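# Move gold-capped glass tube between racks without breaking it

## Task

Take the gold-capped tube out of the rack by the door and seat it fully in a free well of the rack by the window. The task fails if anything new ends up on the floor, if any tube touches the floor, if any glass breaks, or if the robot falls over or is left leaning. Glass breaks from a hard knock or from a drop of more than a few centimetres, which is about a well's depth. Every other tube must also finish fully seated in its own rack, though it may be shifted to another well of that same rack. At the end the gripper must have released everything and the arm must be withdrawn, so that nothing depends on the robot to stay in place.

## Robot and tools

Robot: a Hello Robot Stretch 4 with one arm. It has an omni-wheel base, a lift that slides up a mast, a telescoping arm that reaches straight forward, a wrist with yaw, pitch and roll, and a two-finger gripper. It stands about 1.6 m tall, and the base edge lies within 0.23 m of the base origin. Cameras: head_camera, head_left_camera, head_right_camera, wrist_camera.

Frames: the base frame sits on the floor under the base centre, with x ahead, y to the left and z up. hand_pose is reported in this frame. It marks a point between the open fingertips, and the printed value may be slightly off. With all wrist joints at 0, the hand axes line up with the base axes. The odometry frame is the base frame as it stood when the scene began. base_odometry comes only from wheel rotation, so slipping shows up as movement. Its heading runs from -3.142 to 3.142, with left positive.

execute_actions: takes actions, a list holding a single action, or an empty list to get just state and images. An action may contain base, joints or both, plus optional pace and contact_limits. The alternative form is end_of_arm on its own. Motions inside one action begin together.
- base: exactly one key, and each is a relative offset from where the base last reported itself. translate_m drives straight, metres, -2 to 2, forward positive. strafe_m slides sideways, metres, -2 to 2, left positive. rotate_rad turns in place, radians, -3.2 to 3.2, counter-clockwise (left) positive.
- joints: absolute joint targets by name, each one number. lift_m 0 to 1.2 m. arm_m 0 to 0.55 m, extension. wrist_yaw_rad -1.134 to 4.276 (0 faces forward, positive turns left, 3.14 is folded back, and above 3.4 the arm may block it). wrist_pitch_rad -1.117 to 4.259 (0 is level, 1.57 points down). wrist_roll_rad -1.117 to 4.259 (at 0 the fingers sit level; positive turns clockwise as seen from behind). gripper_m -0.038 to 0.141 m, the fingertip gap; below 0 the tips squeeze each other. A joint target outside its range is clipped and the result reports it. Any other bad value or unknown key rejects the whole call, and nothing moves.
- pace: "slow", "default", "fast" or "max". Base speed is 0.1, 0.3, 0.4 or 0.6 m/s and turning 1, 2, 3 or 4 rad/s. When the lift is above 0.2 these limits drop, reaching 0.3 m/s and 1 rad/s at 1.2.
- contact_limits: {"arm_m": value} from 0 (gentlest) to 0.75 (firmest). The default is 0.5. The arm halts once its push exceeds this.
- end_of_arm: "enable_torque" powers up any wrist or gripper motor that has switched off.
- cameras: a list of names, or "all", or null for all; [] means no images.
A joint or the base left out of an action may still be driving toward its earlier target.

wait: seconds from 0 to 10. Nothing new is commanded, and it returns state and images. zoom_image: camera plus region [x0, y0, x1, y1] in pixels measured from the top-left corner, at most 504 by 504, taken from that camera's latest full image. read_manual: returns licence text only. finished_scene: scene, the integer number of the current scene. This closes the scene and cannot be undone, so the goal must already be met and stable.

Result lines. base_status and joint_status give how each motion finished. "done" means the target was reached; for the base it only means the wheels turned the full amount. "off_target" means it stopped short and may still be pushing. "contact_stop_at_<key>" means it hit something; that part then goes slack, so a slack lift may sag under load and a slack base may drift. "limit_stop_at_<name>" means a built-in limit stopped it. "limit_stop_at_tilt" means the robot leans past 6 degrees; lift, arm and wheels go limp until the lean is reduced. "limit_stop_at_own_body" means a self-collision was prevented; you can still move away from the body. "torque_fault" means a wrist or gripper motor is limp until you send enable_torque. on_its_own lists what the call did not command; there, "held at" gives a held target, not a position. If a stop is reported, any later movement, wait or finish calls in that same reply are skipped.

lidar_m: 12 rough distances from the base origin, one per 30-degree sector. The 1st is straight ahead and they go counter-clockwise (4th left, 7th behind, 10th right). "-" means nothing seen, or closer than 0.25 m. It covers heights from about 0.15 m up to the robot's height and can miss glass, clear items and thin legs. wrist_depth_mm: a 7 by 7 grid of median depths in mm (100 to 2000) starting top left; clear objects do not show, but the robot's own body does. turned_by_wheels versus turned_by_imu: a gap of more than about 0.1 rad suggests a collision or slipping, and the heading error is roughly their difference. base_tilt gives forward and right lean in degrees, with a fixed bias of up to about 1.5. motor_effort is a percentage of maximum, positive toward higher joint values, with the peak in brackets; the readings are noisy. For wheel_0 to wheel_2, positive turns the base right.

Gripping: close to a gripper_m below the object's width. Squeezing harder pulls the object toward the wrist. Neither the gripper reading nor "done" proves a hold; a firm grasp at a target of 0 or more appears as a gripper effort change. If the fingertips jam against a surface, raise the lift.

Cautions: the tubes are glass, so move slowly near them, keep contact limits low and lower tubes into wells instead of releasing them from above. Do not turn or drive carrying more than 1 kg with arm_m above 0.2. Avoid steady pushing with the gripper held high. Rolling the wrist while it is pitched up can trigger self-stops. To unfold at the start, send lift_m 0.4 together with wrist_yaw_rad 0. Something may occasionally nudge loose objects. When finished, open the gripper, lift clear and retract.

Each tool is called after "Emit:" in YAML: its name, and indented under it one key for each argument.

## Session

Emit:
execute_actions:
  actions: []

Scene clock: 0.00 s.
base_odometry: x=+0.000 y=+0.000 heading=+0.000 (m, m, rad; odometry frame)
turned_by_wheels: +0.000 (rad since the last result)
turned_by_imu: +0.000 (rad since the last result)
base_tilt: forward=-0.6 right=+1.2 (deg)
lidar_m: 1.28 1.31 2.37 1.54 1.57 1.97 1.89 2.57 1.18 1.11 1.15 1.41
base_status: not commanded
joint_positions: lift_m=+0.282 arm_m=-0.003 wrist_yaw_rad=+3.080 wrist_pitch_rad=-0.012 wrist_roll_rad=-0.003 gripper_m=+0.057
joint_status: not commanded
motor_effort: lift_m=+20 arm_m=-1 wrist_yaw_rad=+1 wrist_pitch_rad=-7 wrist_roll_rad=+0 gripper_m=-2 wheel_0=+1 wheel_1=+1 wheel_2=+0 (%)
hand_pose: x=-0.1142 y=+0.1051 z=+0.4635 quat_wxyz=(+0.031, +0.006, -0.002, +0.999) (m; base frame)
wrist_depth_mm: 138 138 - - - - - / - 138 - - - - - / - 128 201 - - - 1756 / 110 137 250 - - - 1756 / 135 - - - - - 1808 / - - 221 1983 211 1863 1756 / 1336 1281 1138 1182 1098 1182 1255
pictures: head_camera, head_left_camera, head_right_camera, wrist_camera
Images, in order (width x height): head_camera 420x560, head_left_camera 420x672, head_right_camera 420x672, wrist_camera 616x392.

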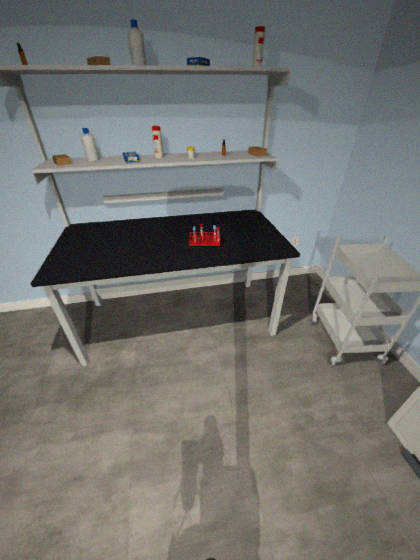

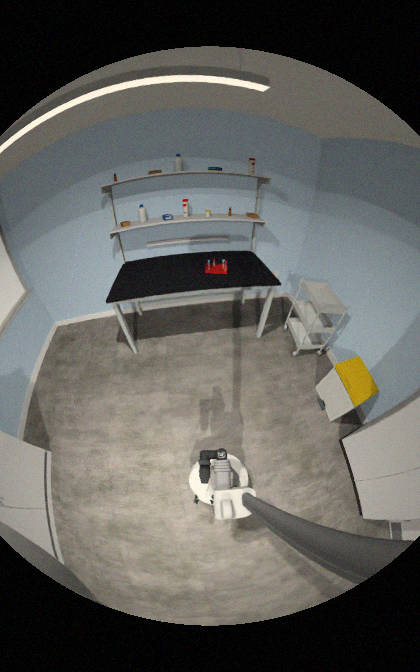

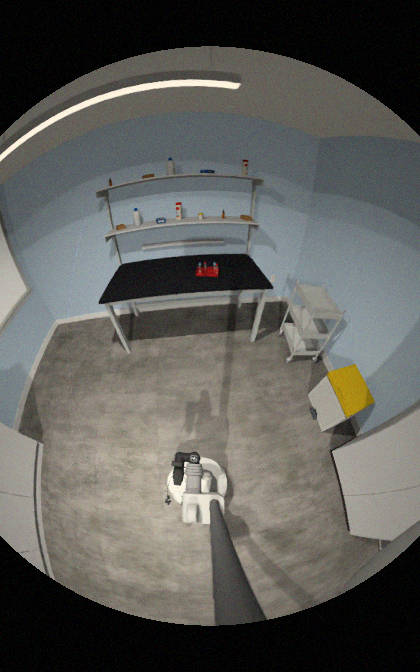

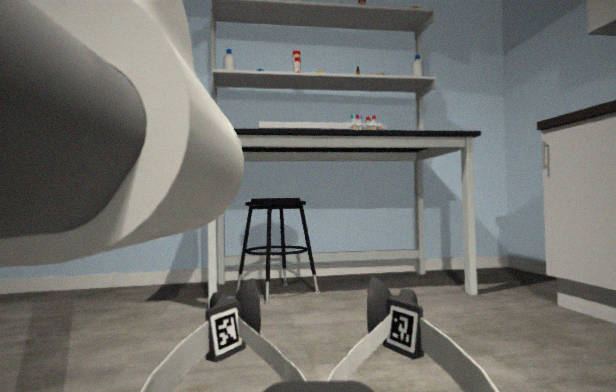

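Emit:
execute_actions:
  actions:
    - {"base":{"rotate_rad":-2.97},"joints":{"lift_m":1.0,"wrist_yaw_rad":0,"wrist_pitch_rad":0.6,"gripper_m":0.04},"pace":"fast"}
  cameras: ["head_camera"]

Emit:
execute_actions:
  actions:
    - {"base":{"translate_m":1.1},"pace":"fast"}
  cameras: ["head_camera","wrist_camera"]

Scene clock: 9.23 s.
base_odometry: x=+0.000 y=+0.000 heading=-2.970 (m, m, rad; odometry frame)
turned_by_wheels: -2.970 (rad since the last result)
turned_by_imu: -2.954 (rad since the last result)
base_tilt: forward=-0.7 right=+1.3 (deg)
lidar_m: 1.85 2.14 1.12 1.10 1.20 1.36 1.31 1.36 2.24 1.52 1.59 1.89
base_status: done
joint_positions: lift_m=+1.000 arm_m=-0.003 wrist_yaw_rad=+0.000 wrist_pitch_rad=+0.602 wrist_roll_rad=-0.003 gripper_m=+0.040
joint_status: all done
motor_effort: lift_m=+23(28) arm_m=-1(1) wrist_yaw_rad=-2(3) wrist_pitch_rad=-5(5) wrist_roll_rad=-3(1) gripper_m=-6(5) wheel_0=+1(9) wheel_1=+1(13) wheel_2=-2(11) (%)
hand_pose: x=+0.4062 y=-0.0874 z=+1.0146 quat_wxyz=(+0.955, -0.001, +0.296, +0.001) (m; base frame)
wrist_depth_mm: - - - 1756 1661 1618 1537 / - - - - - - - / - - - - - - - / - - - - - - - / 1756 1756 1756 1756 1756 1708 1708 / 1537 1499 1464 1499 211 1464 1464 / 1308 1308 189 1255 1229 1281 1308
pictures: head_camera
Images, in order (width x height): head_camera 420x560.

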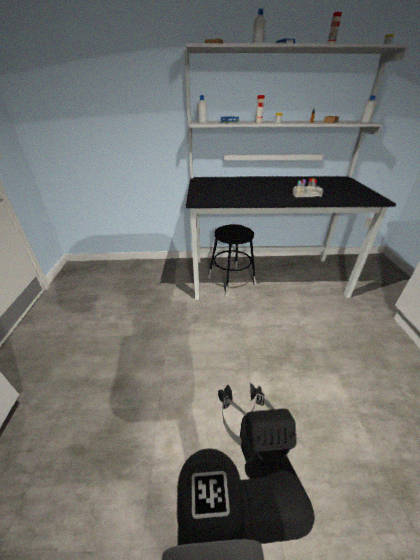

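Scene clock: 13.77 s.
base_odometry: x=-1.084 y=-0.188 heading=-2.970 (m, m, rad; odometry frame)
turned_by_wheels: +0.000 (rad since the last result)
turned_by_imu: +0.003 (rad since the last result)
base_tilt: forward=-0.6 right=+1.2 (deg)
lidar_m: 0.75 1.63 1.56 1.09 1.12 1.70 3.12 3.05 1.62 1.55 1.04 0.78
base_status: done
joint_positions: lift_m=+1.000 arm_m=-0.003 wrist_yaw_rad=+0.000 wrist_pitch_rad=+0.602 wrist_roll_rad=-0.003 gripper_m=+0.040
joint_status: not commanded
motor_effort: lift_m=+23(23) arm_m=-1(1) wrist_yaw_rad=+0(1) wrist_pitch_rad=-3(4) wrist_roll_rad=+0(1) gripper_m=-4(4) wheel_0=+1(8) wheel_1=+1(7) wheel_2=+3(12) (%)
hand_pose: x=+0.4062 y=-0.0874 z=+1.0146 quat_wxyz=(+0.955, -0.001, +0.296, +0.000) (m; base frame)
wrist_depth_mm: 1255 1255 1229 1182 1182 1182 1182 / 1366 1366 1336 831 842 831 820 / 1499 1464 1430 621 615 609 603 / 1618 1618 1576 1430 1025 1060 1537 / 1756 1708 1708 1618 946 1499 1618 / 1499 1499 1464 1430 211 1430 1464 / 1308 1308 188 960 1205 1255 1281
pictures: head_camera, wrist_camera
Images, in order (width x height): head_camera 420x560, wrist_camera 616x392.

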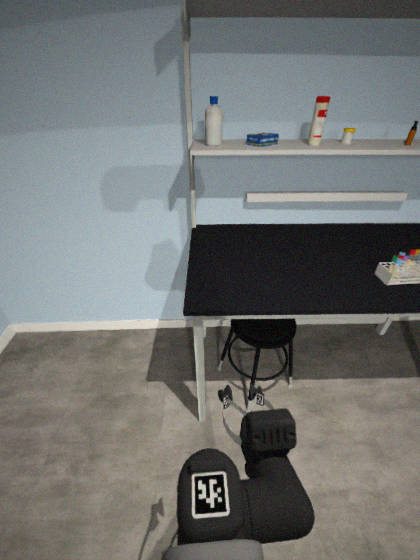

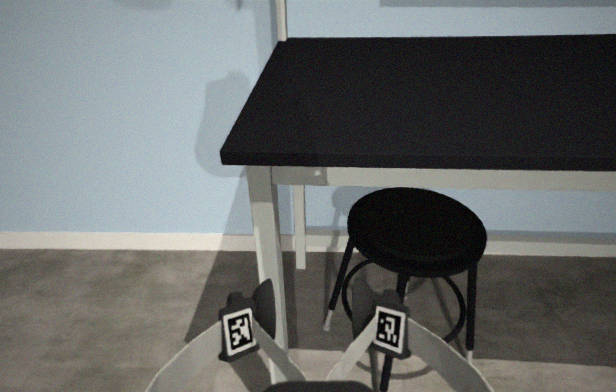

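Emit:
execute_actions:
  actions:
    - {"base":{"strafe_m":-0.6},"joints":{"lift_m":1.15,"wrist_pitch_rad":0.8},"pace":"fast"}
  cameras: ["head_camera","wrist_camera"]

Scene clock: 22.43 s.
base_odometry: x=-1.187 y=+0.403 heading=-2.970 (m, m, rad; odometry frame)
turned_by_wheels: +0.000 (rad since the last result)
turned_by_imu: +0.000 (rad since the last result)
base_tilt: forward=-0.5 right=+1.2 (deg)
lidar_m: 0.72 0.78 2.17 1.71 1.76 2.53 3.14 1.35 0.98 0.95 0.99 0.75
base_status: done
joint_positions: lift_m=+1.150 arm_m=-0.003 wrist_yaw_rad=+0.000 wrist_pitch_rad=+0.801 wrist_roll_rad=-0.003 gripper_m=+0.040
joint_status: all done
motor_effort: lift_m=+23(26) arm_m=-1(1) wrist_yaw_rad=-1(0) wrist_pitch_rad=-4(4) wrist_roll_rad=+1(2) gripper_m=-3(4) wheel_0=-1(12) wheel_1=-1(16) wheel_2=+1(1) (%)
hand_pose: x=+0.3691 y=-0.0874 z=+1.1207 quat_wxyz=(+0.921, -0.001, +0.390, +0.001) (m; base frame)
wrist_depth_mm: 991 1008 991 991 960 976 946 / 798 788 798 788 723 750 768 / 691 668 661 654 661 654 647 / 1808 1808 1060 1661 1618 1708 1708 / 1537 1618 1576 1618 1618 1576 1618 / 1430 1464 1229 1430 211 1430 1397 / 1336 1308 188 1281 1255 1308 1281
pictures: head_camera, wrist_camera
Images, in order (width x height): head_camera 420x560, wrist_camera 616x392.

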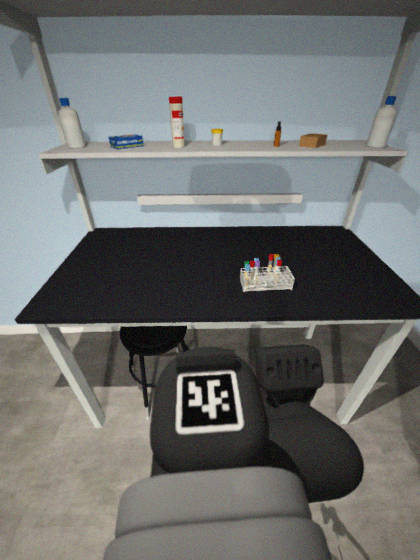

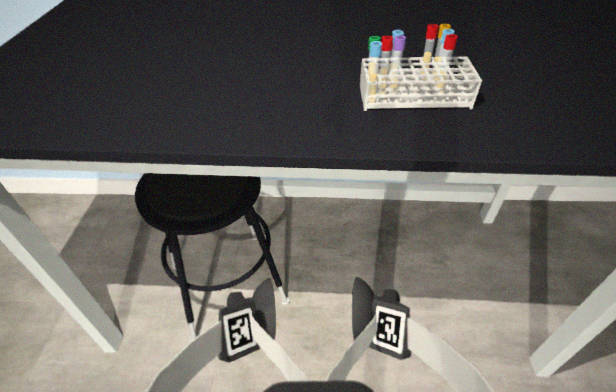

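Emit:
execute_actions:
  actions:
    - {"base":{"strafe_m":-0.25},"joints":{"lift_m":1.2,"wrist_pitch_rad":1.57},"pace":"fast"}
  cameras: []

Emit:
execute_actions:
  actions:
    - {"base":{"translate_m":0.32},"joints":{"arm_m":0.38},"pace":"fast"}
  cameras: ["head_left_camera","wrist_camera"]

Scene clock: 29.10 s.
base_odometry: x=-1.229 y=+0.649 heading=-2.969 (m, m, rad; odometry frame)
turned_by_wheels: +0.000 (rad since the last result)
turned_by_imu: +0.000 (rad since the last result)
base_tilt: forward=-0.8 right=+1.3 (deg)
lidar_m: 0.72 0.76 1.10 1.96 2.03 2.54 3.16 1.02 0.75 0.70 0.74 0.74
base_status: done
joint_positions: lift_m=+1.200 arm_m=-0.003 wrist_yaw_rad=+0.000 wrist_pitch_rad=+1.570 wrist_roll_rad=-0.003 gripper_m=+0.040
joint_status: all done
motor_effort: lift_m=+23(24) arm_m=-1(1) wrist_yaw_rad=+1(0) wrist_pitch_rad=+2(5) wrist_roll_rad=+1(0) gripper_m=-2(4) wheel_0=+2(10) wheel_1=+0(9) wheel_2=+1(1) (%)
hand_pose: x=+0.1686 y=-0.0874 z=+1.0894 quat_wxyz=(+0.708, -0.001, +0.707, +0.001) (m; base frame)
wrist_depth_mm: 1308 1308 1308 1308 1308 1308 1308 / 1281 1308 1308 1308 1308 1308 1308 / 1336 1308 1336 1308 1308 1281 1008 / 1308 1281 1308 1308 1308 1308 991 / 1308 1308 1098 1098 1308 1308 991 / 1308 1336 1098 1078 211 1308 991 / 1308 1308 188 647 1336 1308 991
pictures: none
No camera images: the call's "cameras" was empty. Leave "cameras" out to get every camera's image.

Scene clock: 31.63 s.
base_odometry: x=-1.545 y=+0.594 heading=-2.969 (m, m, rad; odometry frame)
turned_by_wheels: +0.000 (rad since the last result)
turned_by_imu: +0.001 (rad since the last result)
base_tilt: forward=-0.7 right=+1.2 (deg)
lidar_m: 0.40 0.41 0.62 2.00 2.04 2.92 3.51 1.02 0.73 0.71 0.55 0.42
base_status: done
joint_positions: lift_m=+1.200 arm_m=+0.379 wrist_yaw_rad=+0.000 wrist_pitch_rad=+1.570 wrist_roll_rad=-0.003 gripper_m=+0.040
joint_status: all done
motor_effort: lift_m=+23(23) arm_m=+5(7) wrist_yaw_rad=+0(1) wrist_pitch_rad=+1(2) wrist_roll_rad=+0(0) gripper_m=-3(3) wheel_0=+1(8) wheel_1=+1(8) wheel_2=+0(9) (%)
hand_pose: x=+0.5502 y=-0.0874 z=+1.0894 quat_wxyz=(+0.707, -0.001, +0.707, +0.001) (m; base frame)
wrist_depth_mm: 397 397 397 397 397 394 397 / 397 397 394 394 394 397 397 / 397 394 397 394 397 397 394 / 394 338 338 336 394 394 394 / 394 338 366 387 394 394 394 / 394 394 394 394 211 394 394 / 397 394 188 394 394 392 394
pictures: head_left_camera, wrist_camera
Images, in order (width x height): head_left_camera 420x672, wrist_camera 616x392.

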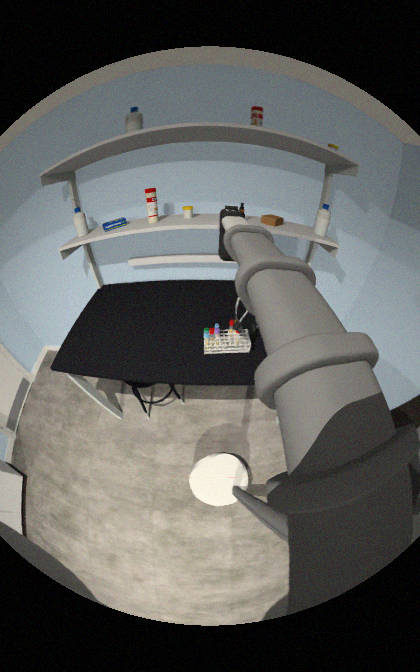

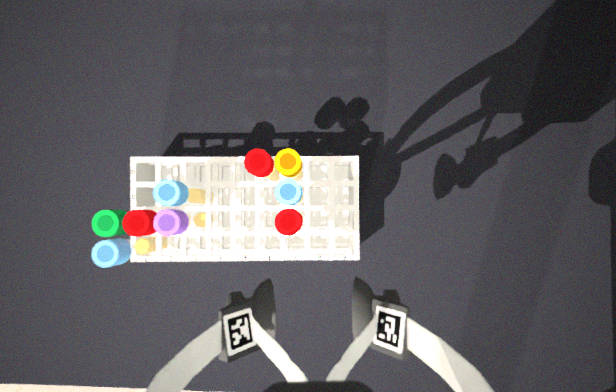

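Emit:
execute_actions:
  actions:
    - {"base":{"strafe_m":0.045},"joints":{"arm_m":0.475,"wrist_roll_rad":1.57,"lift_m":1.165}}
  cameras: ["wrist_camera"]

Scene clock: 52.40 s.
base_odometry: x=-1.537 y=+0.550 heading=-2.969 (m, m, rad; odometry frame)
turned_by_wheels: +0.000 (rad since the last result)
turned_by_imu: +0.001 (rad since the last result)
base_tilt: forward=-0.6 right=+1.3 (deg)
lidar_m: 0.40 0.42 0.64 1.97 2.00 2.94 3.49 1.08 0.78 0.76 0.56 0.41
base_status: done
joint_positions: lift_m=+1.165 arm_m=+0.474 wrist_yaw_rad=+0.000 wrist_pitch_rad=+1.570 wrist_roll_rad=+1.570 gripper_m=+0.040
joint_status: all done
motor_effort: lift_m=+15(23) arm_m=+6(6) wrist_yaw_rad=+0(0) wrist_pitch_rad=+1(1) wrist_roll_rad=+4(3) gripper_m=-4(3) wheel_0=-2(10) wheel_1=+1(16) wheel_2=+0(0) (%)
hand_pose: x=+0.6451 y=-0.0874 z=+1.0551 quat_wxyz=(+0.501, +0.500, +0.500, -0.499) (m; base frame)
wrist_depth_mm: 364 362 366 366 366 368 1281 / 359 359 362 362 366 366 1255 / 359 359 362 364 364 366 1308 / 359 357 359 355 353 364 1078 / 357 357 359 304 332 364 1060 / 357 355 355 301 211 362 1060 / 353 355 188 301 251 359 1255
pictures: wrist_camera
Images, in order (width x height): wrist_camera 616x392.

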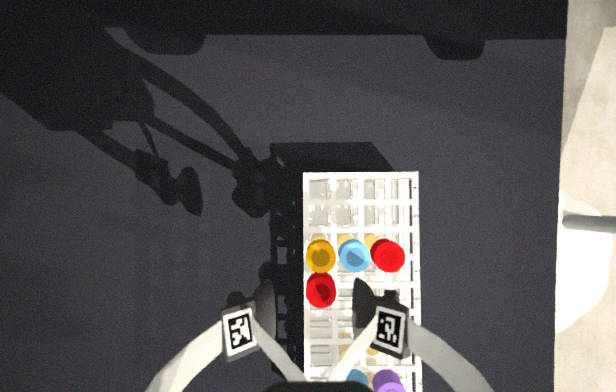

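Emit:
execute_actions:
  actions:
    - {"joints":{"arm_m":0.469},"pace":"slow"}
  cameras: []

Emit:
execute_actions:
  actions:
    - {"joints":{"lift_m":1.136},"pace":"slow"}
  cameras: ["wrist_camera"]

Emit:
execute_actions:
  actions:
    - {"joints":{"gripper_m":0.0}}
  cameras: ["wrist_camera"]

Emit:
execute_actions:
  actions:
    - {"joints":{"lift_m":1.2},"pace":"slow"}
  cameras: ["wrist_camera"]

Scene clock: 59.90 s.
base_odometry: x=-1.537 y=+0.550 heading=-2.969 (m, m, rad; odometry frame)
turned_by_wheels: +0.000 (rad since the last result)
turned_by_imu: +0.000 (rad since the last result)
base_tilt: forward=-0.7 right=+1.2 (deg)
lidar_m: 0.40 0.42 0.65 1.97 1.99 2.92 3.48 1.07 0.78 0.75 0.56 0.42
base_status: not commanded
joint_positions: lift_m=+1.165 arm_m=+0.470 wrist_yaw_rad=+0.000 wrist_pitch_rad=+1.570 wrist_roll_rad=+1.570 gripper_m=+0.040
joint_status: all done
motor_effort: lift_m=+15(14) arm_m=-6(7) wrist_yaw_rad=-1(0) wrist_pitch_rad=+0(0) wrist_roll_rad=+1(2) gripper_m=-2(4) wheel_0=-2(2) wheel_1=+1(1) wheel_2=+0(0) (%)
hand_pose: x=+0.6412 y=-0.0874 z=+1.0551 quat_wxyz=(+0.501, +0.500, +0.500, -0.499) (m; base frame)
wrist_depth_mm: 362 362 364 366 368 366 1308 / 359 362 362 364 366 368 1308 / 359 359 362 364 362 366 1281 / 357 359 362 353 347 364 1060 / 357 357 359 347 304 362 1078 / 355 355 357 351 211 362 1060 / 353 355 188 301 246 359 1281
pictures: none
No camera images: the call's "cameras" was empty. Leave "cameras" out to get every camera's image.

Scene clock: 60.93 s.
base_odometry: x=-1.537 y=+0.550 heading=-2.969 (m, m, rad; odometry frame)
turned_by_wheels: +0.000 (rad since the last result)
turned_by_imu: +0.000 (rad since the last result)
base_tilt: forward=-0.7 right=+1.2 (deg)
lidar_m: 0.39 0.44 0.64 1.97 1.99 2.91 3.51 1.07 0.79 0.76 0.54 0.42
base_status: not commanded
joint_positions: lift_m=+1.136 arm_m=+0.470 wrist_yaw_rad=+0.000 wrist_pitch_rad=+1.570 wrist_roll_rad=+1.570 gripper_m=+0.040
joint_status: all done
motor_effort: lift_m=+14(15) arm_m=-6(6) wrist_yaw_rad=-1(0) wrist_pitch_rad=+0(1) wrist_roll_rad=+3(3) gripper_m=-2(2) wheel_0=-2(2) wheel_1=+1(1) wheel_2=+0(0) (%)
hand_pose: x=+0.6412 y=-0.0874 z=+1.0261 quat_wxyz=(+0.501, +0.500, +0.500, -0.499) (m; base frame)
wrist_depth_mm: 332 332 334 334 336 338 338 / 332 332 332 332 336 336 340 / 329 330 332 334 336 336 338 / 330 330 332 325 303 336 336 / 327 329 330 276 276 332 336 / 327 327 329 273 211 332 332 / 325 327 188 273 273 330 332
pictures: wrist_camera
Images, in order (width x height): wrist_camera 616x392.

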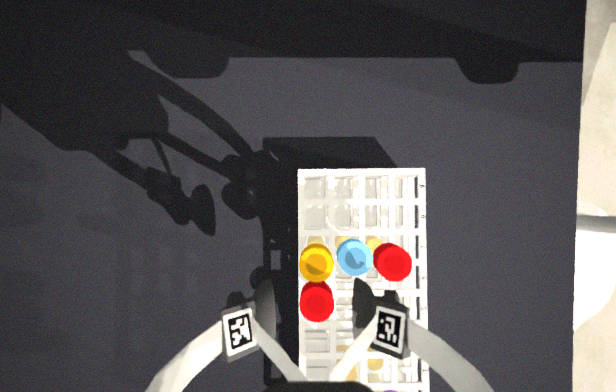

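Scene clock: 62.13 s.
base_odometry: x=-1.537 y=+0.550 heading=-2.969 (m, m, rad; odometry frame)
turned_by_wheels: +0.000 (rad since the last result)
turned_by_imu: +0.000 (rad since the last result)
base_tilt: forward=-0.6 right=+1.2 (deg)
lidar_m: 0.41 0.43 0.65 1.97 1.98 2.93 3.51 1.07 0.78 0.75 0.57 0.42
base_status: not commanded
joint_positions: lift_m=+1.136 arm_m=+0.470 wrist_yaw_rad=+0.000 wrist_pitch_rad=+1.570 wrist_roll_rad=+1.570 gripper_m=+0.000
joint_status: all done
motor_effort: lift_m=+15(15) arm_m=-6(6) wrist_yaw_rad=+0(1) wrist_pitch_rad=-2(1) wrist_roll_rad=+3(2) gripper_m=-11(12) wheel_0=-2(2) wheel_1=+1(1) wheel_2=+0(0) (%)
hand_pose: x=+0.6410 y=-0.0874 z=+1.0261 quat_wxyz=(+0.500, +0.500, +0.500, -0.500) (m; base frame)
wrist_depth_mm: 330 334 334 334 336 340 340 / 329 332 332 334 336 336 336 / 329 330 334 332 334 336 338 / 329 330 330 324 303 334 336 / 327 329 330 283 276 332 334 / 327 327 329 206 274 332 334 / 327 325 179 272 272 332 332
pictures: wrist_camera
Images, in order (width x height): wrist_camera 616x392.

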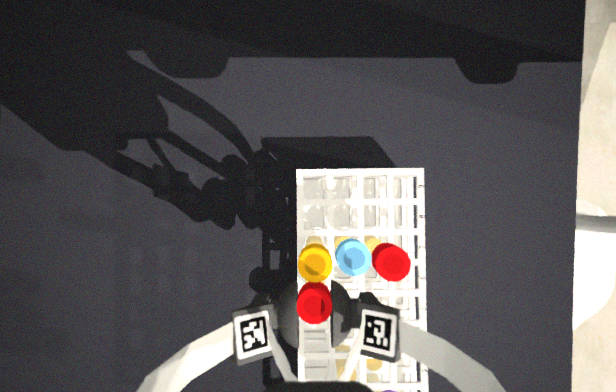

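Scene clock: 63.53 s.
base_odometry: x=-1.537 y=+0.550 heading=-2.969 (m, m, rad; odometry frame)
turned_by_wheels: +0.000 (rad since the last result)
turned_by_imu: +0.000 (rad since the last result)
base_tilt: forward=-0.7 right=+1.2 (deg)
lidar_m: 0.39 0.43 0.63 1.95 1.97 2.93 3.50 1.07 0.78 0.75 0.56 0.43
base_status: not commanded
joint_positions: lift_m=+1.200 arm_m=+0.470 wrist_yaw_rad=+0.000 wrist_pitch_rad=+1.570 wrist_roll_rad=+1.570 gripper_m=+0.000
joint_status: all done
motor_effort: lift_m=+24(27) arm_m=-6(6) wrist_yaw_rad=-1(1) wrist_pitch_rad=-2(0) wrist_roll_rad=+1(0) gripper_m=-11(13) wheel_0=-3(2) wheel_1=+1(1) wheel_2=+0(0) (%)
hand_pose: x=+0.6411 y=-0.0874 z=+1.0893 quat_wxyz=(+0.500, +0.500, +0.500, -0.500) (m; base frame)
wrist_depth_mm: 397 397 397 402 402 402 1336 / 394 397 399 399 399 402 1336 / 392 394 397 397 397 399 1336 / 389 392 394 397 397 399 1308 / 389 389 392 364 389 397 1098 / 389 392 392 207 387 397 1308 / 387 389 182 277 274 397 1308
pictures: wrist_camera
Images, in order (width x height): wrist_camera 616x392.

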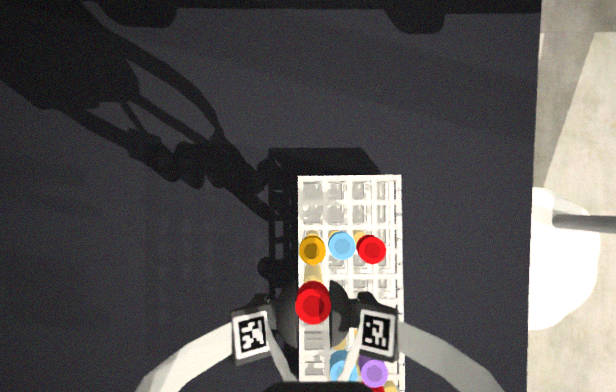

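Emit:
execute_actions:
  actions:
    - {"base":{"strafe_m":0.0215},"pace":"slow"}
  cameras: []

Emit:
execute_actions:
  actions:
    - {"joints":{"arm_m":0.427},"pace":"slow"}
  cameras: ["wrist_camera"]

Emit:
zoom_image:
  camera: "wrist_camera"
  region: [210, 130, 410, 330]

Scene clock: 70.77 s.
base_odometry: x=-1.533 y=+0.529 heading=-2.969 (m, m, rad; odometry frame)
turned_by_wheels: +0.000 (rad since the last result)
turned_by_imu: +0.001 (rad since the last result)
base_tilt: forward=-0.7 right=+1.2 (deg)
lidar_m: 0.40 0.43 0.60 1.96 1.97 2.92 3.50 1.12 0.79 0.78 0.56 0.40
base_status: done
joint_positions: lift_m=+1.200 arm_m=+0.470 wrist_yaw_rad=+0.000 wrist_pitch_rad=+1.570 wrist_roll_rad=+1.570 gripper_m=+0.000
joint_status: not commanded
motor_effort: lift_m=+24(24) arm_m=-6(6) wrist_yaw_rad=+0(1) wrist_pitch_rad=-1(0) wrist_roll_rad=+2(2) gripper_m=-11(12) wheel_0=-3(8) wheel_1=+4(11) wheel_2=+0(1) (%)
hand_pose: x=+0.6411 y=-0.0874 z=+1.0893 quat_wxyz=(+0.500, +0.500, +0.500, -0.500) (m; base frame)
wrist_depth_mm: 394 397 399 399 402 402 1336 / 392 394 397 397 399 399 1336 / 394 394 397 397 399 402 1308 / 392 394 394 389 389 399 1336 / 389 394 392 387 394 397 1098 / 392 387 392 208 387 397 1308 / 387 389 182 274 274 392 1308
pictures: none
No camera images: the call's "cameras" was empty. Leave "cameras" out to get every camera's image.

Scene clock: 72.33 s.
base_odometry: x=-1.533 y=+0.529 heading=-2.969 (m, m, rad; odometry frame)
turned_by_wheels: +0.000 (rad since the last result)
turned_by_imu: +0.000 (rad since the last result)
base_tilt: forward=-0.6 right=+1.2 (deg)
lidar_m: 0.40 0.43 0.63 1.95 1.97 2.90 3.49 1.12 0.81 0.77 0.55 0.41
base_status: not commanded
joint_positions: lift_m=+1.200 arm_m=+0.428 wrist_yaw_rad=+0.000 wrist_pitch_rad=+1.570 wrist_roll_rad=+1.570 gripper_m=+0.000
joint_status: all done
motor_effort: lift_m=+24(24) arm_m=-6(7) wrist_yaw_rad=+0(0) wrist_pitch_rad=+0(2) wrist_roll_rad=+0(1) gripper_m=-12(12) wheel_0=-2(3) wheel_1=+4(4) wheel_2=+0(0) (%)
hand_pose: x=+0.5991 y=-0.0874 z=+1.0893 quat_wxyz=(+0.500, +0.500, +0.500, -0.500) (m; base frame)
wrist_depth_mm: 397 397 397 399 399 402 1336 / 394 397 397 399 399 402 1336 / 392 392 394 397 399 399 1308 / 392 394 397 387 397 397 1308 / 389 389 392 340 394 397 1098 / 389 389 389 207 394 397 1336 / 389 387 181 273 394 397 1308
pictures: wrist_camera
Images, in order (width x height): wrist_camera 616x392.

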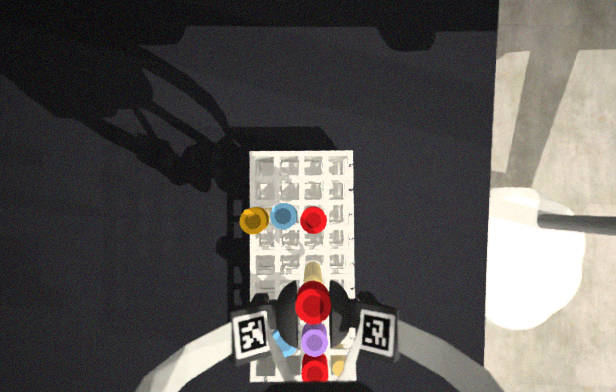

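Region (210, 130, 410, 330) of wrist_camera's 616x392 image, scaled by 2.520.

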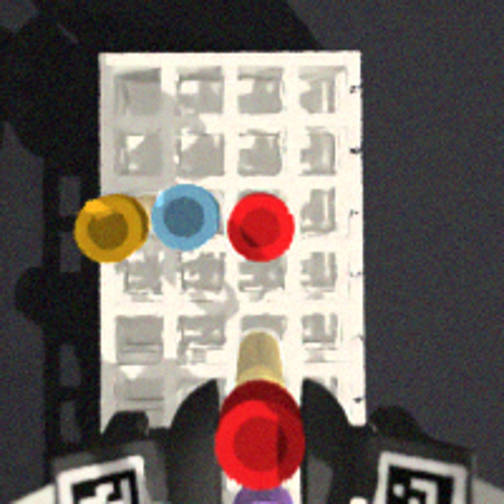

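Aligned.

Emit:
execute_actions:
  actions:
    - {"joints":{"lift_m":1.17},"pace":"slow"}
  cameras: ["wrist_camera"]

Emit:
execute_actions:
  actions:
    - {"joints":{"lift_m":1.143},"pace":"slow"}
  cameras: ["wrist_camera"]

Scene clock: 76.50 s.
base_odometry: x=-1.533 y=+0.529 heading=-2.969 (m, m, rad; odometry frame)
turned_by_wheels: +0.000 (rad since the last result)
turned_by_imu: +0.000 (rad since the last result)
base_tilt: forward=-0.6 right=+1.2 (deg)
lidar_m: 0.40 0.44 0.63 1.94 1.96 2.93 3.50 1.13 0.81 0.78 0.55 0.41
base_status: not commanded
joint_positions: lift_m=+1.170 arm_m=+0.428 wrist_yaw_rad=+0.000 wrist_pitch_rad=+1.570 wrist_roll_rad=+1.570 gripper_m=+0.000
joint_status: all done
motor_effort: lift_m=+14(21) arm_m=-6(6) wrist_yaw_rad=+0(0) wrist_pitch_rad=+0(1) wrist_roll_rad=+0(1) gripper_m=-13(11) wheel_0=-3(3) wheel_1=+4(4) wheel_2=+0(0) (%)
hand_pose: x=+0.5991 y=-0.0874 z=+1.0601 quat_wxyz=(+0.500, +0.500, +0.500, -0.500) (m; base frame)
wrist_depth_mm: 366 366 368 370 370 373 1308 / 366 366 368 368 368 370 1308 / 364 366 366 368 368 370 1281 / 359 364 366 359 368 370 1308 / 362 364 364 336 366 370 1078 / 359 362 362 206 366 368 1281 / 359 362 179 246 306 366 1308
pictures: wrist_camera
Images, in order (width x height): wrist_camera 616x392.

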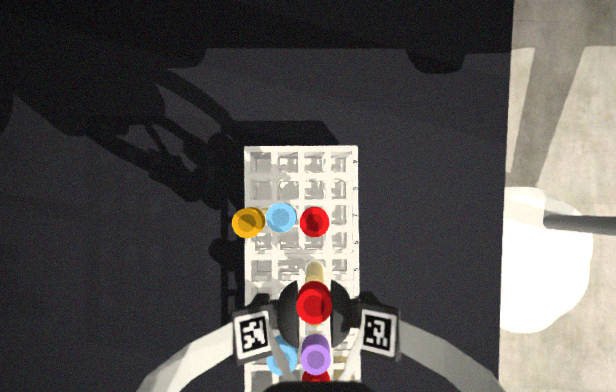

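Scene clock: 77.53 s.
base_odometry: x=-1.533 y=+0.529 heading=-2.969 (m, m, rad; odometry frame)
turned_by_wheels: +0.000 (rad since the last result)
turned_by_imu: +0.000 (rad since the last result)
base_tilt: forward=-0.6 right=+1.1 (deg)
lidar_m: 0.40 0.44 0.65 1.92 1.97 2.93 3.49 1.12 0.81 0.77 0.56 0.41
base_status: not commanded
joint_positions: lift_m=+1.143 arm_m=+0.428 wrist_yaw_rad=+0.000 wrist_pitch_rad=+1.571 wrist_roll_rad=+1.570 gripper_m=+0.000
joint_status: all done
motor_effort: lift_m=+14(16) arm_m=-6(6) wrist_yaw_rad=-1(1) wrist_pitch_rad=-2(2) wrist_roll_rad=+1(3) gripper_m=-12(10) wheel_0=-3(2) wheel_1=+4(4) wheel_2=+0(0) (%)
hand_pose: x=+0.5989 y=-0.0874 z=+1.0331 quat_wxyz=(+0.500, +0.500, +0.500, -0.500) (m; base frame)
wrist_depth_mm: 340 340 342 342 343 345 1281 / 338 338 340 340 343 345 1255 / 338 338 340 342 342 343 1255 / 336 336 338 283 338 342 1255 / 334 336 336 282 340 342 1060 / 334 332 336 207 338 340 1042 / 332 334 179 217 306 340 1255
pictures: wrist_camera
Images, in order (width x height): wrist_camera 616x392.

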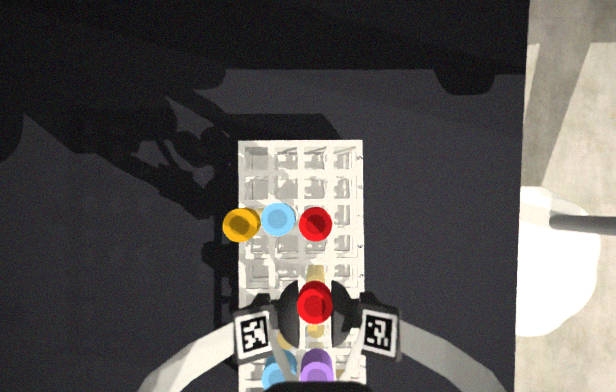

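Emit:
execute_actions:
  actions:
    - {"joints":{"gripper_m":0.035}}
  cameras: []

Emit:
execute_actions:
  actions:
    - {"joints":{"lift_m":1.17}}
  cameras: []

Emit:
execute_actions:
  actions:
    - {"base":{"strafe_m":-0.046},"joints":{"wrist_roll_rad":0,"arm_m":0.473,"gripper_m":0.04}}
  cameras: ["wrist_camera"]

Scene clock: 84.87 s.
base_odometry: x=-1.533 y=+0.529 heading=-2.969 (m, m, rad; odometry frame)
turned_by_wheels: +0.000 (rad since the last result)
turned_by_imu: +0.000 (rad since the last result)
base_tilt: forward=-0.6 right=+1.2 (deg)
lidar_m: 0.40 0.43 0.63 1.92 1.96 2.92 3.49 1.12 0.82 0.78 0.55 0.43
base_status: not commanded
joint_positions: lift_m=+1.143 arm_m=+0.428 wrist_yaw_rad=+0.000 wrist_pitch_rad=+1.570 wrist_roll_rad=+1.570 gripper_m=+0.035
joint_status: all done
motor_effort: lift_m=+14(14) arm_m=-6(6) wrist_yaw_rad=-1(0) wrist_pitch_rad=-2(2) wrist_roll_rad=-1(2) gripper_m=-5(11) wheel_0=-3(2) wheel_1=+4(4) wheel_2=+0(0) (%)
hand_pose: x=+0.5990 y=-0.0874 z=+1.0331 quat_wxyz=(+0.500, +0.500, +0.500, -0.500) (m; base frame)
wrist_depth_mm: 340 340 342 342 343 345 1281 / 338 340 340 342 343 343 1255 / 338 338 338 342 343 343 1255 / 336 338 338 283 340 342 1255 / 334 336 336 282 340 340 1025 / 334 336 334 281 219 340 1042 / 332 334 192 218 336 336 1255
pictures: none
No camera images: the call's "cameras" was empty. Leave "cameras" out to get every camera's image.

Scene clock: 85.77 s.
base_odometry: x=-1.533 y=+0.529 heading=-2.969 (m, m, rad; odometry frame)
turned_by_wheels: +0.000 (rad since the last result)
turned_by_imu: +0.000 (rad since the last result)
base_tilt: forward=-0.6 right=+1.3 (deg)
lidar_m: 0.40 0.43 0.65 1.94 1.96 2.91 3.49 1.13 0.82 0.78 0.54 0.41
base_status: not commanded
joint_positions: lift_m=+1.170 arm_m=+0.428 wrist_yaw_rad=+0.000 wrist_pitch_rad=+1.570 wrist_roll_rad=+1.570 gripper_m=+0.035
joint_status: all done
motor_effort: lift_m=+24(21) arm_m=-6(6) wrist_yaw_rad=+1(1) wrist_pitch_rad=+0(0) wrist_roll_rad=+4(1) gripper_m=-4(4) wheel_0=-2(3) wheel_1=+4(4) wheel_2=+0(0) (%)
hand_pose: x=+0.5990 y=-0.0874 z=+1.0594 quat_wxyz=(+0.500, +0.500, +0.500, -0.500) (m; base frame)
wrist_depth_mm: 366 368 368 368 370 373 1308 / 364 366 366 370 370 373 1308 / 364 364 368 368 368 370 1281 / 362 362 364 357 368 368 1308 / 359 362 364 334 364 366 1060 / 359 359 362 307 219 366 1255 / 357 357 192 244 362 364 1281
pictures: none
No camera images: the call's "cameras" was empty. Leave "cameras" out to get every camera's image.

Scene clock: 87.27 s.
base_odometry: x=-1.541 y=+0.574 heading=-2.970 (m, m, rad; odometry frame)
turned_by_wheels: +0.000 (rad since the last result)
turned_by_imu: +0.000 (rad since the last result)
base_tilt: forward=-0.7 right=+1.2 (deg)
lidar_m: 0.39 0.44 0.64 1.98 2.02 2.92 3.51 1.03 0.75 0.73 0.55 0.41
base_status: done
joint_positions: lift_m=+1.170 arm_m=+0.472 wrist_yaw_rad=+0.000 wrist_pitch_rad=+1.570 wrist_roll_rad=+0.000 gripper_m=+0.040
joint_status: all done
motor_effort: lift_m=+24(24) arm_m=+6(7) wrist_yaw_rad=+1(1) wrist_pitch_rad=+0(1) wrist_roll_rad=+2(1) gripper_m=-4(4) wheel_0=+2(9) wheel_1=-3(12) wheel_2=-1(0) (%)
hand_pose: x=+0.6430 y=-0.0874 z=+1.0594 quat_wxyz=(+0.707, +0.000, +0.707, +0.000) (m; base frame)
wrist_depth_mm: 366 366 366 364 366 364 366 / 364 366 366 364 364 364 364 / 364 364 364 366 364 364 366 / 366 366 364 366 362 362 364 / 366 364 366 364 364 364 362 / 366 364 263 307 211 364 362 / 364 254 189 244 306 364 364
pictures: wrist_camera
Images, in order (width x height): wrist_camera 616x392.

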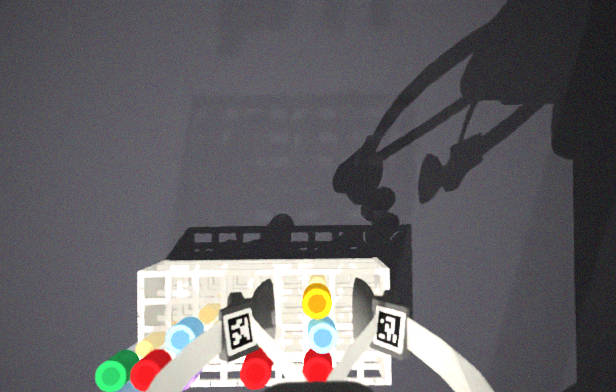

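Close enough.

Emit:
execute_actions:
  actions:
    - {"joints":{"lift_m":1.134},"pace":"slow"}
  cameras: ["wrist_camera"]

Emit:
execute_actions:
  actions:
    - {"joints":{"gripper_m":0.0}}
  cameras: ["wrist_camera"]

Emit:
execute_actions:
  actions:
    - {"joints":{"lift_m":1.2},"pace":"slow"}
  cameras: ["wrist_camera"]

Scene clock: 99.97 s.
base_odometry: x=-1.541 y=+0.574 heading=-2.970 (m, m, rad; odometry frame)
turned_by_wheels: +0.000 (rad since the last result)
turned_by_imu: +0.000 (rad since the last result)
base_tilt: forward=-0.7 right=+1.2 (deg)
lidar_m: 0.40 0.42 0.63 1.99 2.02 2.92 3.49 1.03 0.75 0.74 0.55 0.41
base_status: not commanded
joint_positions: lift_m=+1.134 arm_m=+0.472 wrist_yaw_rad=+0.000 wrist_pitch_rad=+1.570 wrist_roll_rad=+0.000 gripper_m=+0.040
joint_status: all done
motor_effort: lift_m=+14(21) arm_m=+6(6) wrist_yaw_rad=+1(1) wrist_pitch_rad=-1(1) wrist_roll_rad=-1(1) gripper_m=-3(4) wheel_0=+1(2) wheel_1=-3(3) wheel_2=-1(2) (%)
hand_pose: x=+0.6431 y=-0.0874 z=+1.0241 quat_wxyz=(+0.707, +0.000, +0.707, +0.000) (m; base frame)
wrist_depth_mm: 329 329 330 329 329 330 329 / 330 329 329 330 329 329 329 / 330 330 330 329 329 329 329 / 329 329 329 329 329 329 329 / 330 329 329 329 329 329 329 / 329 310 272 274 211 327 329 / 327 228 188 209 272 329 329
pictures: wrist_camera
Images, in order (width x height): wrist_camera 616x392.

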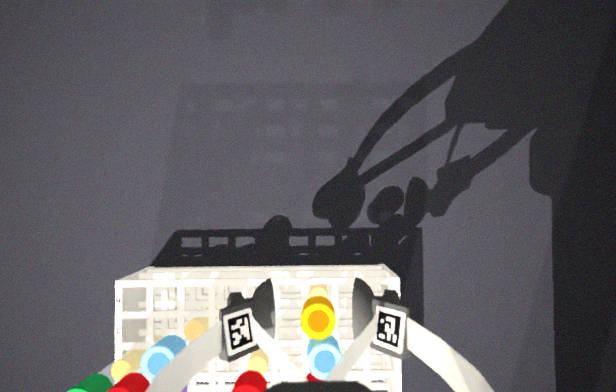

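Scene clock: 101.17 s.
base_odometry: x=-1.541 y=+0.574 heading=-2.970 (m, m, rad; odometry frame)
turned_by_wheels: +0.000 (rad since the last result)
turned_by_imu: +0.000 (rad since the last result)
base_tilt: forward=-0.7 right=+1.3 (deg)
lidar_m: 0.39 0.43 0.65 2.00 2.01 2.92 3.51 1.04 0.76 0.73 0.56 0.41
base_status: not commanded
joint_positions: lift_m=+1.134 arm_m=+0.472 wrist_yaw_rad=+0.000 wrist_pitch_rad=+1.570 wrist_roll_rad=+0.000 gripper_m=+0.000
joint_status: all done
motor_effort: lift_m=+14(14) arm_m=+6(6) wrist_yaw_rad=+0(0) wrist_pitch_rad=+1(1) wrist_roll_rad=+1(1) gripper_m=-12(13) wheel_0=+2(2) wheel_1=-3(4) wheel_2=-1(2) (%)
hand_pose: x=+0.6431 y=-0.0874 z=+1.0241 quat_wxyz=(+0.707, +0.000, +0.707, +0.000) (m; base frame)
wrist_depth_mm: 330 330 332 329 330 330 330 / 330 332 329 329 330 330 330 / 329 329 330 330 330 329 329 / 329 330 329 330 329 329 330 / 329 329 330 329 329 327 329 / 329 298 271 205 294 329 329 / 329 228 181 206 271 327 327
pictures: wrist_camera
Images, in order (width x height): wrist_camera 616x392.

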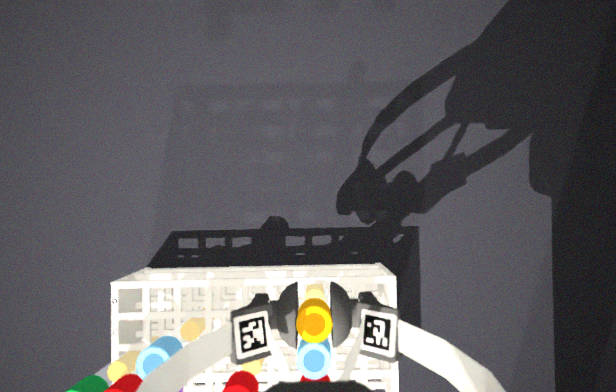

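Scene clock: 102.60 s.
base_odometry: x=-1.541 y=+0.574 heading=-2.970 (m, m, rad; odometry frame)
turned_by_wheels: +0.000 (rad since the last result)
turned_by_imu: +0.000 (rad since the last result)
base_tilt: forward=-0.6 right=+1.2 (deg)
lidar_m: 0.39 0.42 0.64 1.98 2.01 2.92 3.50 1.04 0.76 0.72 0.55 0.41
base_status: not commanded
joint_positions: lift_m=+1.200 arm_m=+0.472 wrist_yaw_rad=+0.000 wrist_pitch_rad=+1.570 wrist_roll_rad=+0.000 gripper_m=+0.000
joint_status: all done
motor_effort: lift_m=+24(25) arm_m=+6(6) wrist_yaw_rad=+0(1) wrist_pitch_rad=+0(0) wrist_roll_rad=-1(0) gripper_m=-11(11) wheel_0=+2(2) wheel_1=-3(3) wheel_2=-1(1) (%)
hand_pose: x=+0.6431 y=-0.0874 z=+1.0893 quat_wxyz=(+0.707, +0.000, +0.707, +0.000) (m; base frame)
wrist_depth_mm: 397 394 397 397 394 394 397 / 397 394 394 394 397 392 394 / 394 394 394 394 394 392 397 / 397 394 394 394 392 394 394 / 394 394 397 394 394 394 394 / 394 394 332 206 394 392 394 / 392 281 182 273 336 392 392
pictures: wrist_camera
Images, in order (width x height): wrist_camera 616x392.

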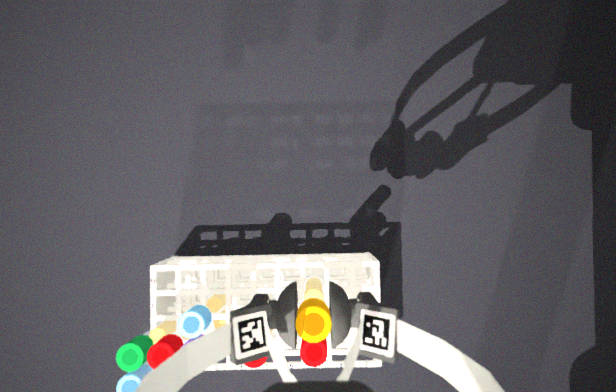

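Emit:
execute_actions:
  actions:
    - {"base":{"strafe_m":-0.08},"pace":"slow"}
  cameras: ["wrist_camera"]

Scene clock: 107.43 s.
base_odometry: x=-1.555 y=+0.653 heading=-2.970 (m, m, rad; odometry frame)
turned_by_wheels: +0.000 (rad since the last result)
turned_by_imu: +0.000 (rad since the last result)
base_tilt: forward=-0.6 right=+1.2 (deg)
lidar_m: 0.39 0.43 0.61 2.06 2.10 2.91 3.50 0.94 0.67 0.64 0.54 0.41
base_status: done
joint_positions: lift_m=+1.200 arm_m=+0.472 wrist_yaw_rad=+0.000 wrist_pitch_rad=+1.570 wrist_roll_rad=+0.000 gripper_m=+0.000
joint_status: not commanded
motor_effort: lift_m=+24(24) arm_m=+6(6) wrist_yaw_rad=-1(0) wrist_pitch_rad=+0(0) wrist_roll_rad=+0(1) gripper_m=-12(13) wheel_0=+3(7) wheel_1=-4(12) wheel_2=-2(2) (%)
hand_pose: x=+0.6431 y=-0.0874 z=+1.0893 quat_wxyz=(+0.707, +0.000, +0.707, +0.000) (m; base frame)
wrist_depth_mm: 394 394 397 397 397 397 394 / 394 394 394 397 394 394 394 / 397 394 394 394 394 394 394 / 397 394 397 394 394 397 394 / 394 394 394 394 394 392 394 / 392 364 343 206 392 397 394 / 279 336 182 364 394 394 392
pictures: wrist_camera
Images, in order (width x height): wrist_camera 616x392.

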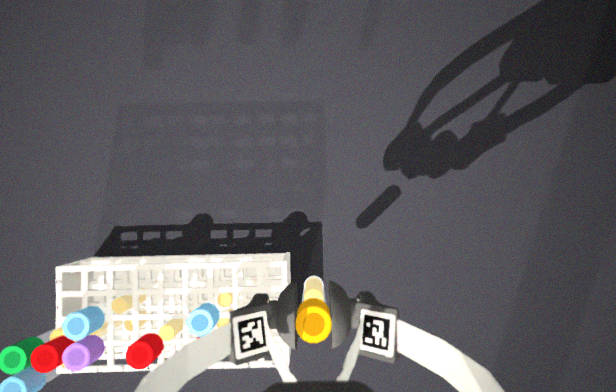

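Emit:
execute_actions:
  actions:
    - {"joints":{"arm_m":0.1},"base":{"translate_m":-0.3}}
  cameras: []

Emit:
execute_actions:
  actions:
    - {"base":{"rotate_rad":3.1416},"joints":{"lift_m":1.1},"pace":"slow"}
  cameras: []

Emit:
execute_actions:
  actions:
    - {"base":{"strafe_m":-1.05}}
  cameras: ["head_camera"]

Emit:
execute_actions:
  actions:
    - {"base":{"translate_m":1.6}}
  cameras: ["head_camera","wrist_camera"]

Scene clock: 120.23 s.
base_odometry: x=-1.259 y=+0.704 heading=-2.970 (m, m, rad; odometry frame)
turned_by_wheels: -0.001 (rad since the last result)
turned_by_imu: -0.001 (rad since the last result)
base_tilt: forward=-0.9 right=+1.3 (deg)
lidar_m: 0.68 0.74 1.08 2.03 2.09 2.59 3.17 0.91 0.68 0.65 0.69 0.71
base_status: done
joint_positions: lift_m=+1.200 arm_m=+0.101 wrist_yaw_rad=+0.000 wrist_pitch_rad=+1.570 wrist_roll_rad=+0.000 gripper_m=+0.000
joint_status: all done
motor_effort: lift_m=+24(24) arm_m=-6(5) wrist_yaw_rad=+0(1) wrist_pitch_rad=-2(1) wrist_roll_rad=-2(0) gripper_m=-12(13) wheel_0=-2(7) wheel_1=-1(5) wheel_2=-2(10) (%)
hand_pose: x=+0.2721 y=-0.0874 z=+1.0894 quat_wxyz=(+0.707, +0.000, +0.707, +0.000) (m; base frame)
wrist_depth_mm: 1308 1308 1308 1308 1308 1308 1336 / 1308 1308 1308 1336 1308 1308 1308 / 1336 1308 1336 1308 1308 1281 1308 / 1308 1308 1308 1308 1308 1308 931 / 1308 1308 1308 1182 1308 1308 904 / 1308 1281 1098 206 1308 1308 917 / 1308 1281 182 891 1308 1118 917
pictures: none
No camera images: the call's "cameras" was empty. Leave "cameras" out to get every camera's image.

Scene clock: 124.67 s.
base_odometry: x=-1.259 y=+0.704 heading=+0.171 (m, m, rad; odometry frame)
turned_by_wheels: +3.141 (rad since the last result)
turned_by_imu: +3.126 (rad since the last result)
base_tilt: forward=-0.6 right=+1.2 (deg)
lidar_m: 2.47 0.90 0.67 0.63 0.68 0.74 0.71 0.75 1.07 2.00 2.08 0.28
base_status: done
joint_positions: lift_m=+1.100 arm_m=+0.101 wrist_yaw_rad=+0.000 wrist_pitch_rad=+1.570 wrist_roll_rad=+0.000 gripper_m=+0.000
joint_status: all done
motor_effort: lift_m=+15(19) arm_m=-6(6) wrist_yaw_rad=-2(0) wrist_pitch_rad=-1(1) wrist_roll_rad=-1(2) gripper_m=-13(11) wheel_0=-4(9) wheel_1=-3(8) wheel_2=-3(7) (%)
hand_pose: x=+0.2721 y=-0.0874 z=+0.9901 quat_wxyz=(+0.707, +0.000, +0.707, +0.000) (m; base frame)
wrist_depth_mm: 1205 1229 1229 1205 1229 1205 1205 / 1205 1229 1205 1205 1229 1205 1205 / 1205 1205 1205 1229 1205 1229 1205 / 1229 1229 1229 1229 1182 1205 1205 / 1205 1205 1205 1205 1182 1205 1205 / 1205 1205 991 206 1205 1205 1205 / 1205 1205 182 891 1182 1182 1205
pictures: none
No camera images: the call's "cameras" was empty. Leave "cameras" out to get every camera's image.

Scene clock: 129.50 s.
base_odometry: x=-1.081 y=-0.331 heading=+0.171 (m, m, rad; odometry frame)
turned_by_wheels: +0.000 (rad since the last result)
turned_by_imu: +0.000 (rad since the last result)
base_tilt: forward=-0.7 right=+1.2 (deg)
lidar_m: 2.40 2.54 1.77 1.72 1.07 0.81 0.79 1.64 1.41 0.95 0.99 0.28
base_status: done
joint_positions: lift_m=+1.100 arm_m=+0.101 wrist_yaw_rad=+0.000 wrist_pitch_rad=+1.570 wrist_roll_rad=+0.000 gripper_m=+0.000
joint_status: not commanded
motor_effort: lift_m=+16(16) arm_m=-6(6) wrist_yaw_rad=+0(1) wrist_pitch_rad=+0(0) wrist_roll_rad=+1(0) gripper_m=-12(11) wheel_0=+2(10) wheel_1=+1(7) wheel_2=-1(3) (%)
hand_pose: x=+0.2721 y=-0.0874 z=+0.9900 quat_wxyz=(+0.707, +0.000, +0.707, +0.000) (m; base frame)
wrist_depth_mm: 1229 1229 1205 1205 1229 1205 1205 / 1205 1205 1205 1205 1205 1205 1205 / 1229 1205 1205 1229 1205 1205 1205 / 1205 1205 1205 1205 1205 1205 1205 / 1205 1205 1205 1205 1205 1205 1205 / 1205 1205 976 206 1229 1182 1205 / 1229 1182 182 891 1205 1205 1205
pictures: head_camera
Images, in order (width x height): head_camera 420x560.

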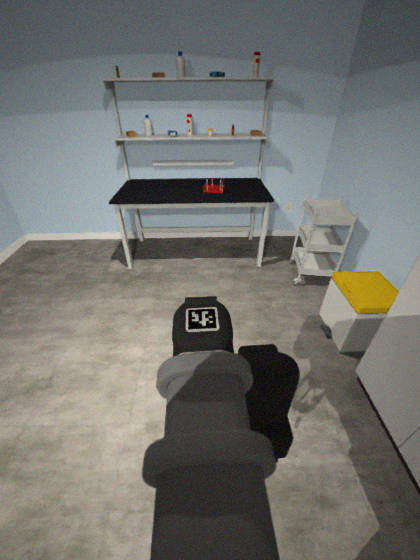

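Scene clock: 136.30 s.
base_odometry: x=+0.496 y=-0.058 heading=+0.171 (m, m, rad; odometry frame)
turned_by_wheels: +0.000 (rad since the last result)
turned_by_imu: +0.005 (rad since the last result)
base_tilt: forward=-0.7 right=+1.2 (deg)
lidar_m: 0.81 0.87 2.34 1.69 1.75 2.47 2.58 1.35 1.05 1.02 1.07 0.26
base_status: done
joint_positions: lift_m=+1.100 arm_m=+0.101 wrist_yaw_rad=+0.000 wrist_pitch_rad=+1.570 wrist_roll_rad=+0.000 gripper_m=+0.000
joint_status: not commanded
motor_effort: lift_m=+16(16) arm_m=-6(6) wrist_yaw_rad=-1(0) wrist_pitch_rad=-1(1) wrist_roll_rad=-1(0) gripper_m=-13(11) wheel_0=+4(8) wheel_1=+1(6) wheel_2=+0(9) (%)
hand_pose: x=+0.2721 y=-0.0874 z=+0.9900 quat_wxyz=(+0.707, +0.000, +0.707, +0.000) (m; base frame)
wrist_depth_mm: 1229 1205 1205 1229 1182 1205 1229 / 1229 1205 1205 1205 1205 1205 1229 / 1205 1205 1205 1205 1205 1229 1205 / 1229 1205 1205 1205 1205 1205 1205 / 1229 1205 1205 1229 1205 1229 1205 / 1205 1182 976 206 1229 1229 1205 / 1205 1205 182 891 1205 1205 1205
pictures: head_camera, wrist_camera
Images, in order (width x height): head_camera 420x560, wrist_camera 616x392.

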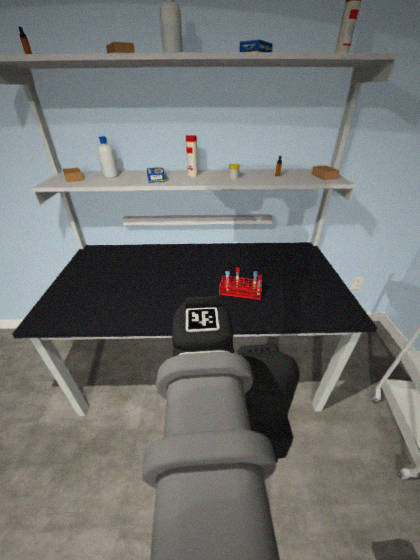

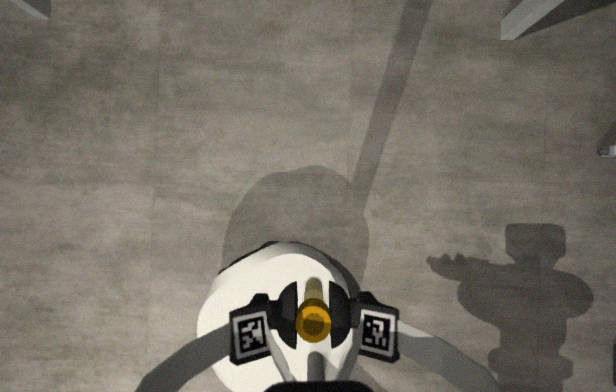

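Emit:
execute_actions:
  actions:
    - {"base":{"translate_m":0.4},"joints":{"arm_m":0.38,"lift_m":1.12}}
  cameras: ["wrist_camera"]

Scene clock: 142.33 s.
base_odometry: x=+0.890 y=+0.010 heading=+0.172 (m, m, rad; odometry frame)
turned_by_wheels: +0.001 (rad since the last result)
turned_by_imu: +0.002 (rad since the last result)
base_tilt: forward=-0.6 right=+1.2 (deg)
lidar_m: 0.40 0.43 0.63 2.20 1.80 2.45 3.00 1.41 1.10 0.98 0.55 0.43
base_status: done
joint_positions: lift_m=+1.120 arm_m=+0.379 wrist_yaw_rad=+0.000 wrist_pitch_rad=+1.570 wrist_roll_rad=+0.000 gripper_m=+0.000
joint_status: all done
motor_effort: lift_m=+24(25) arm_m=+6(7) wrist_yaw_rad=+0(2) wrist_pitch_rad=+2(1) wrist_roll_rad=-1(0) gripper_m=-12(12) wheel_0=+2(5) wheel_1=+3(7) wheel_2=+2(10) (%)
hand_pose: x=+0.5502 y=-0.0874 z=+1.0094 quat_wxyz=(+0.707, +0.000, +0.707, +0.000) (m; base frame)
wrist_depth_mm: 469 469 466 466 466 466 466 / 466 466 466 466 469 466 469 / 469 466 466 466 418 415 469 / 469 466 466 466 466 436 466 / 466 466 466 466 466 466 466 / 466 466 466 206 466 462 466 / 1205 1229 182 466 466 462 466
pictures: wrist_camera
Images, in order (width x height): wrist_camera 616x392.

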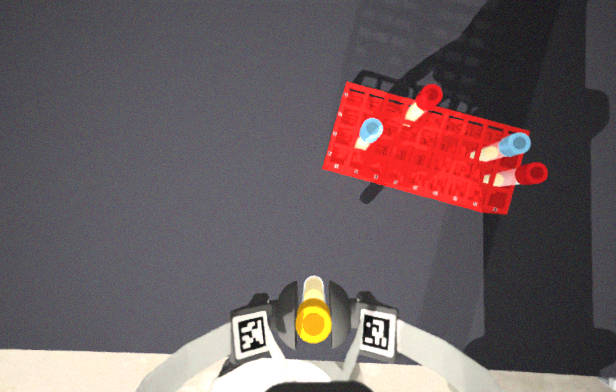

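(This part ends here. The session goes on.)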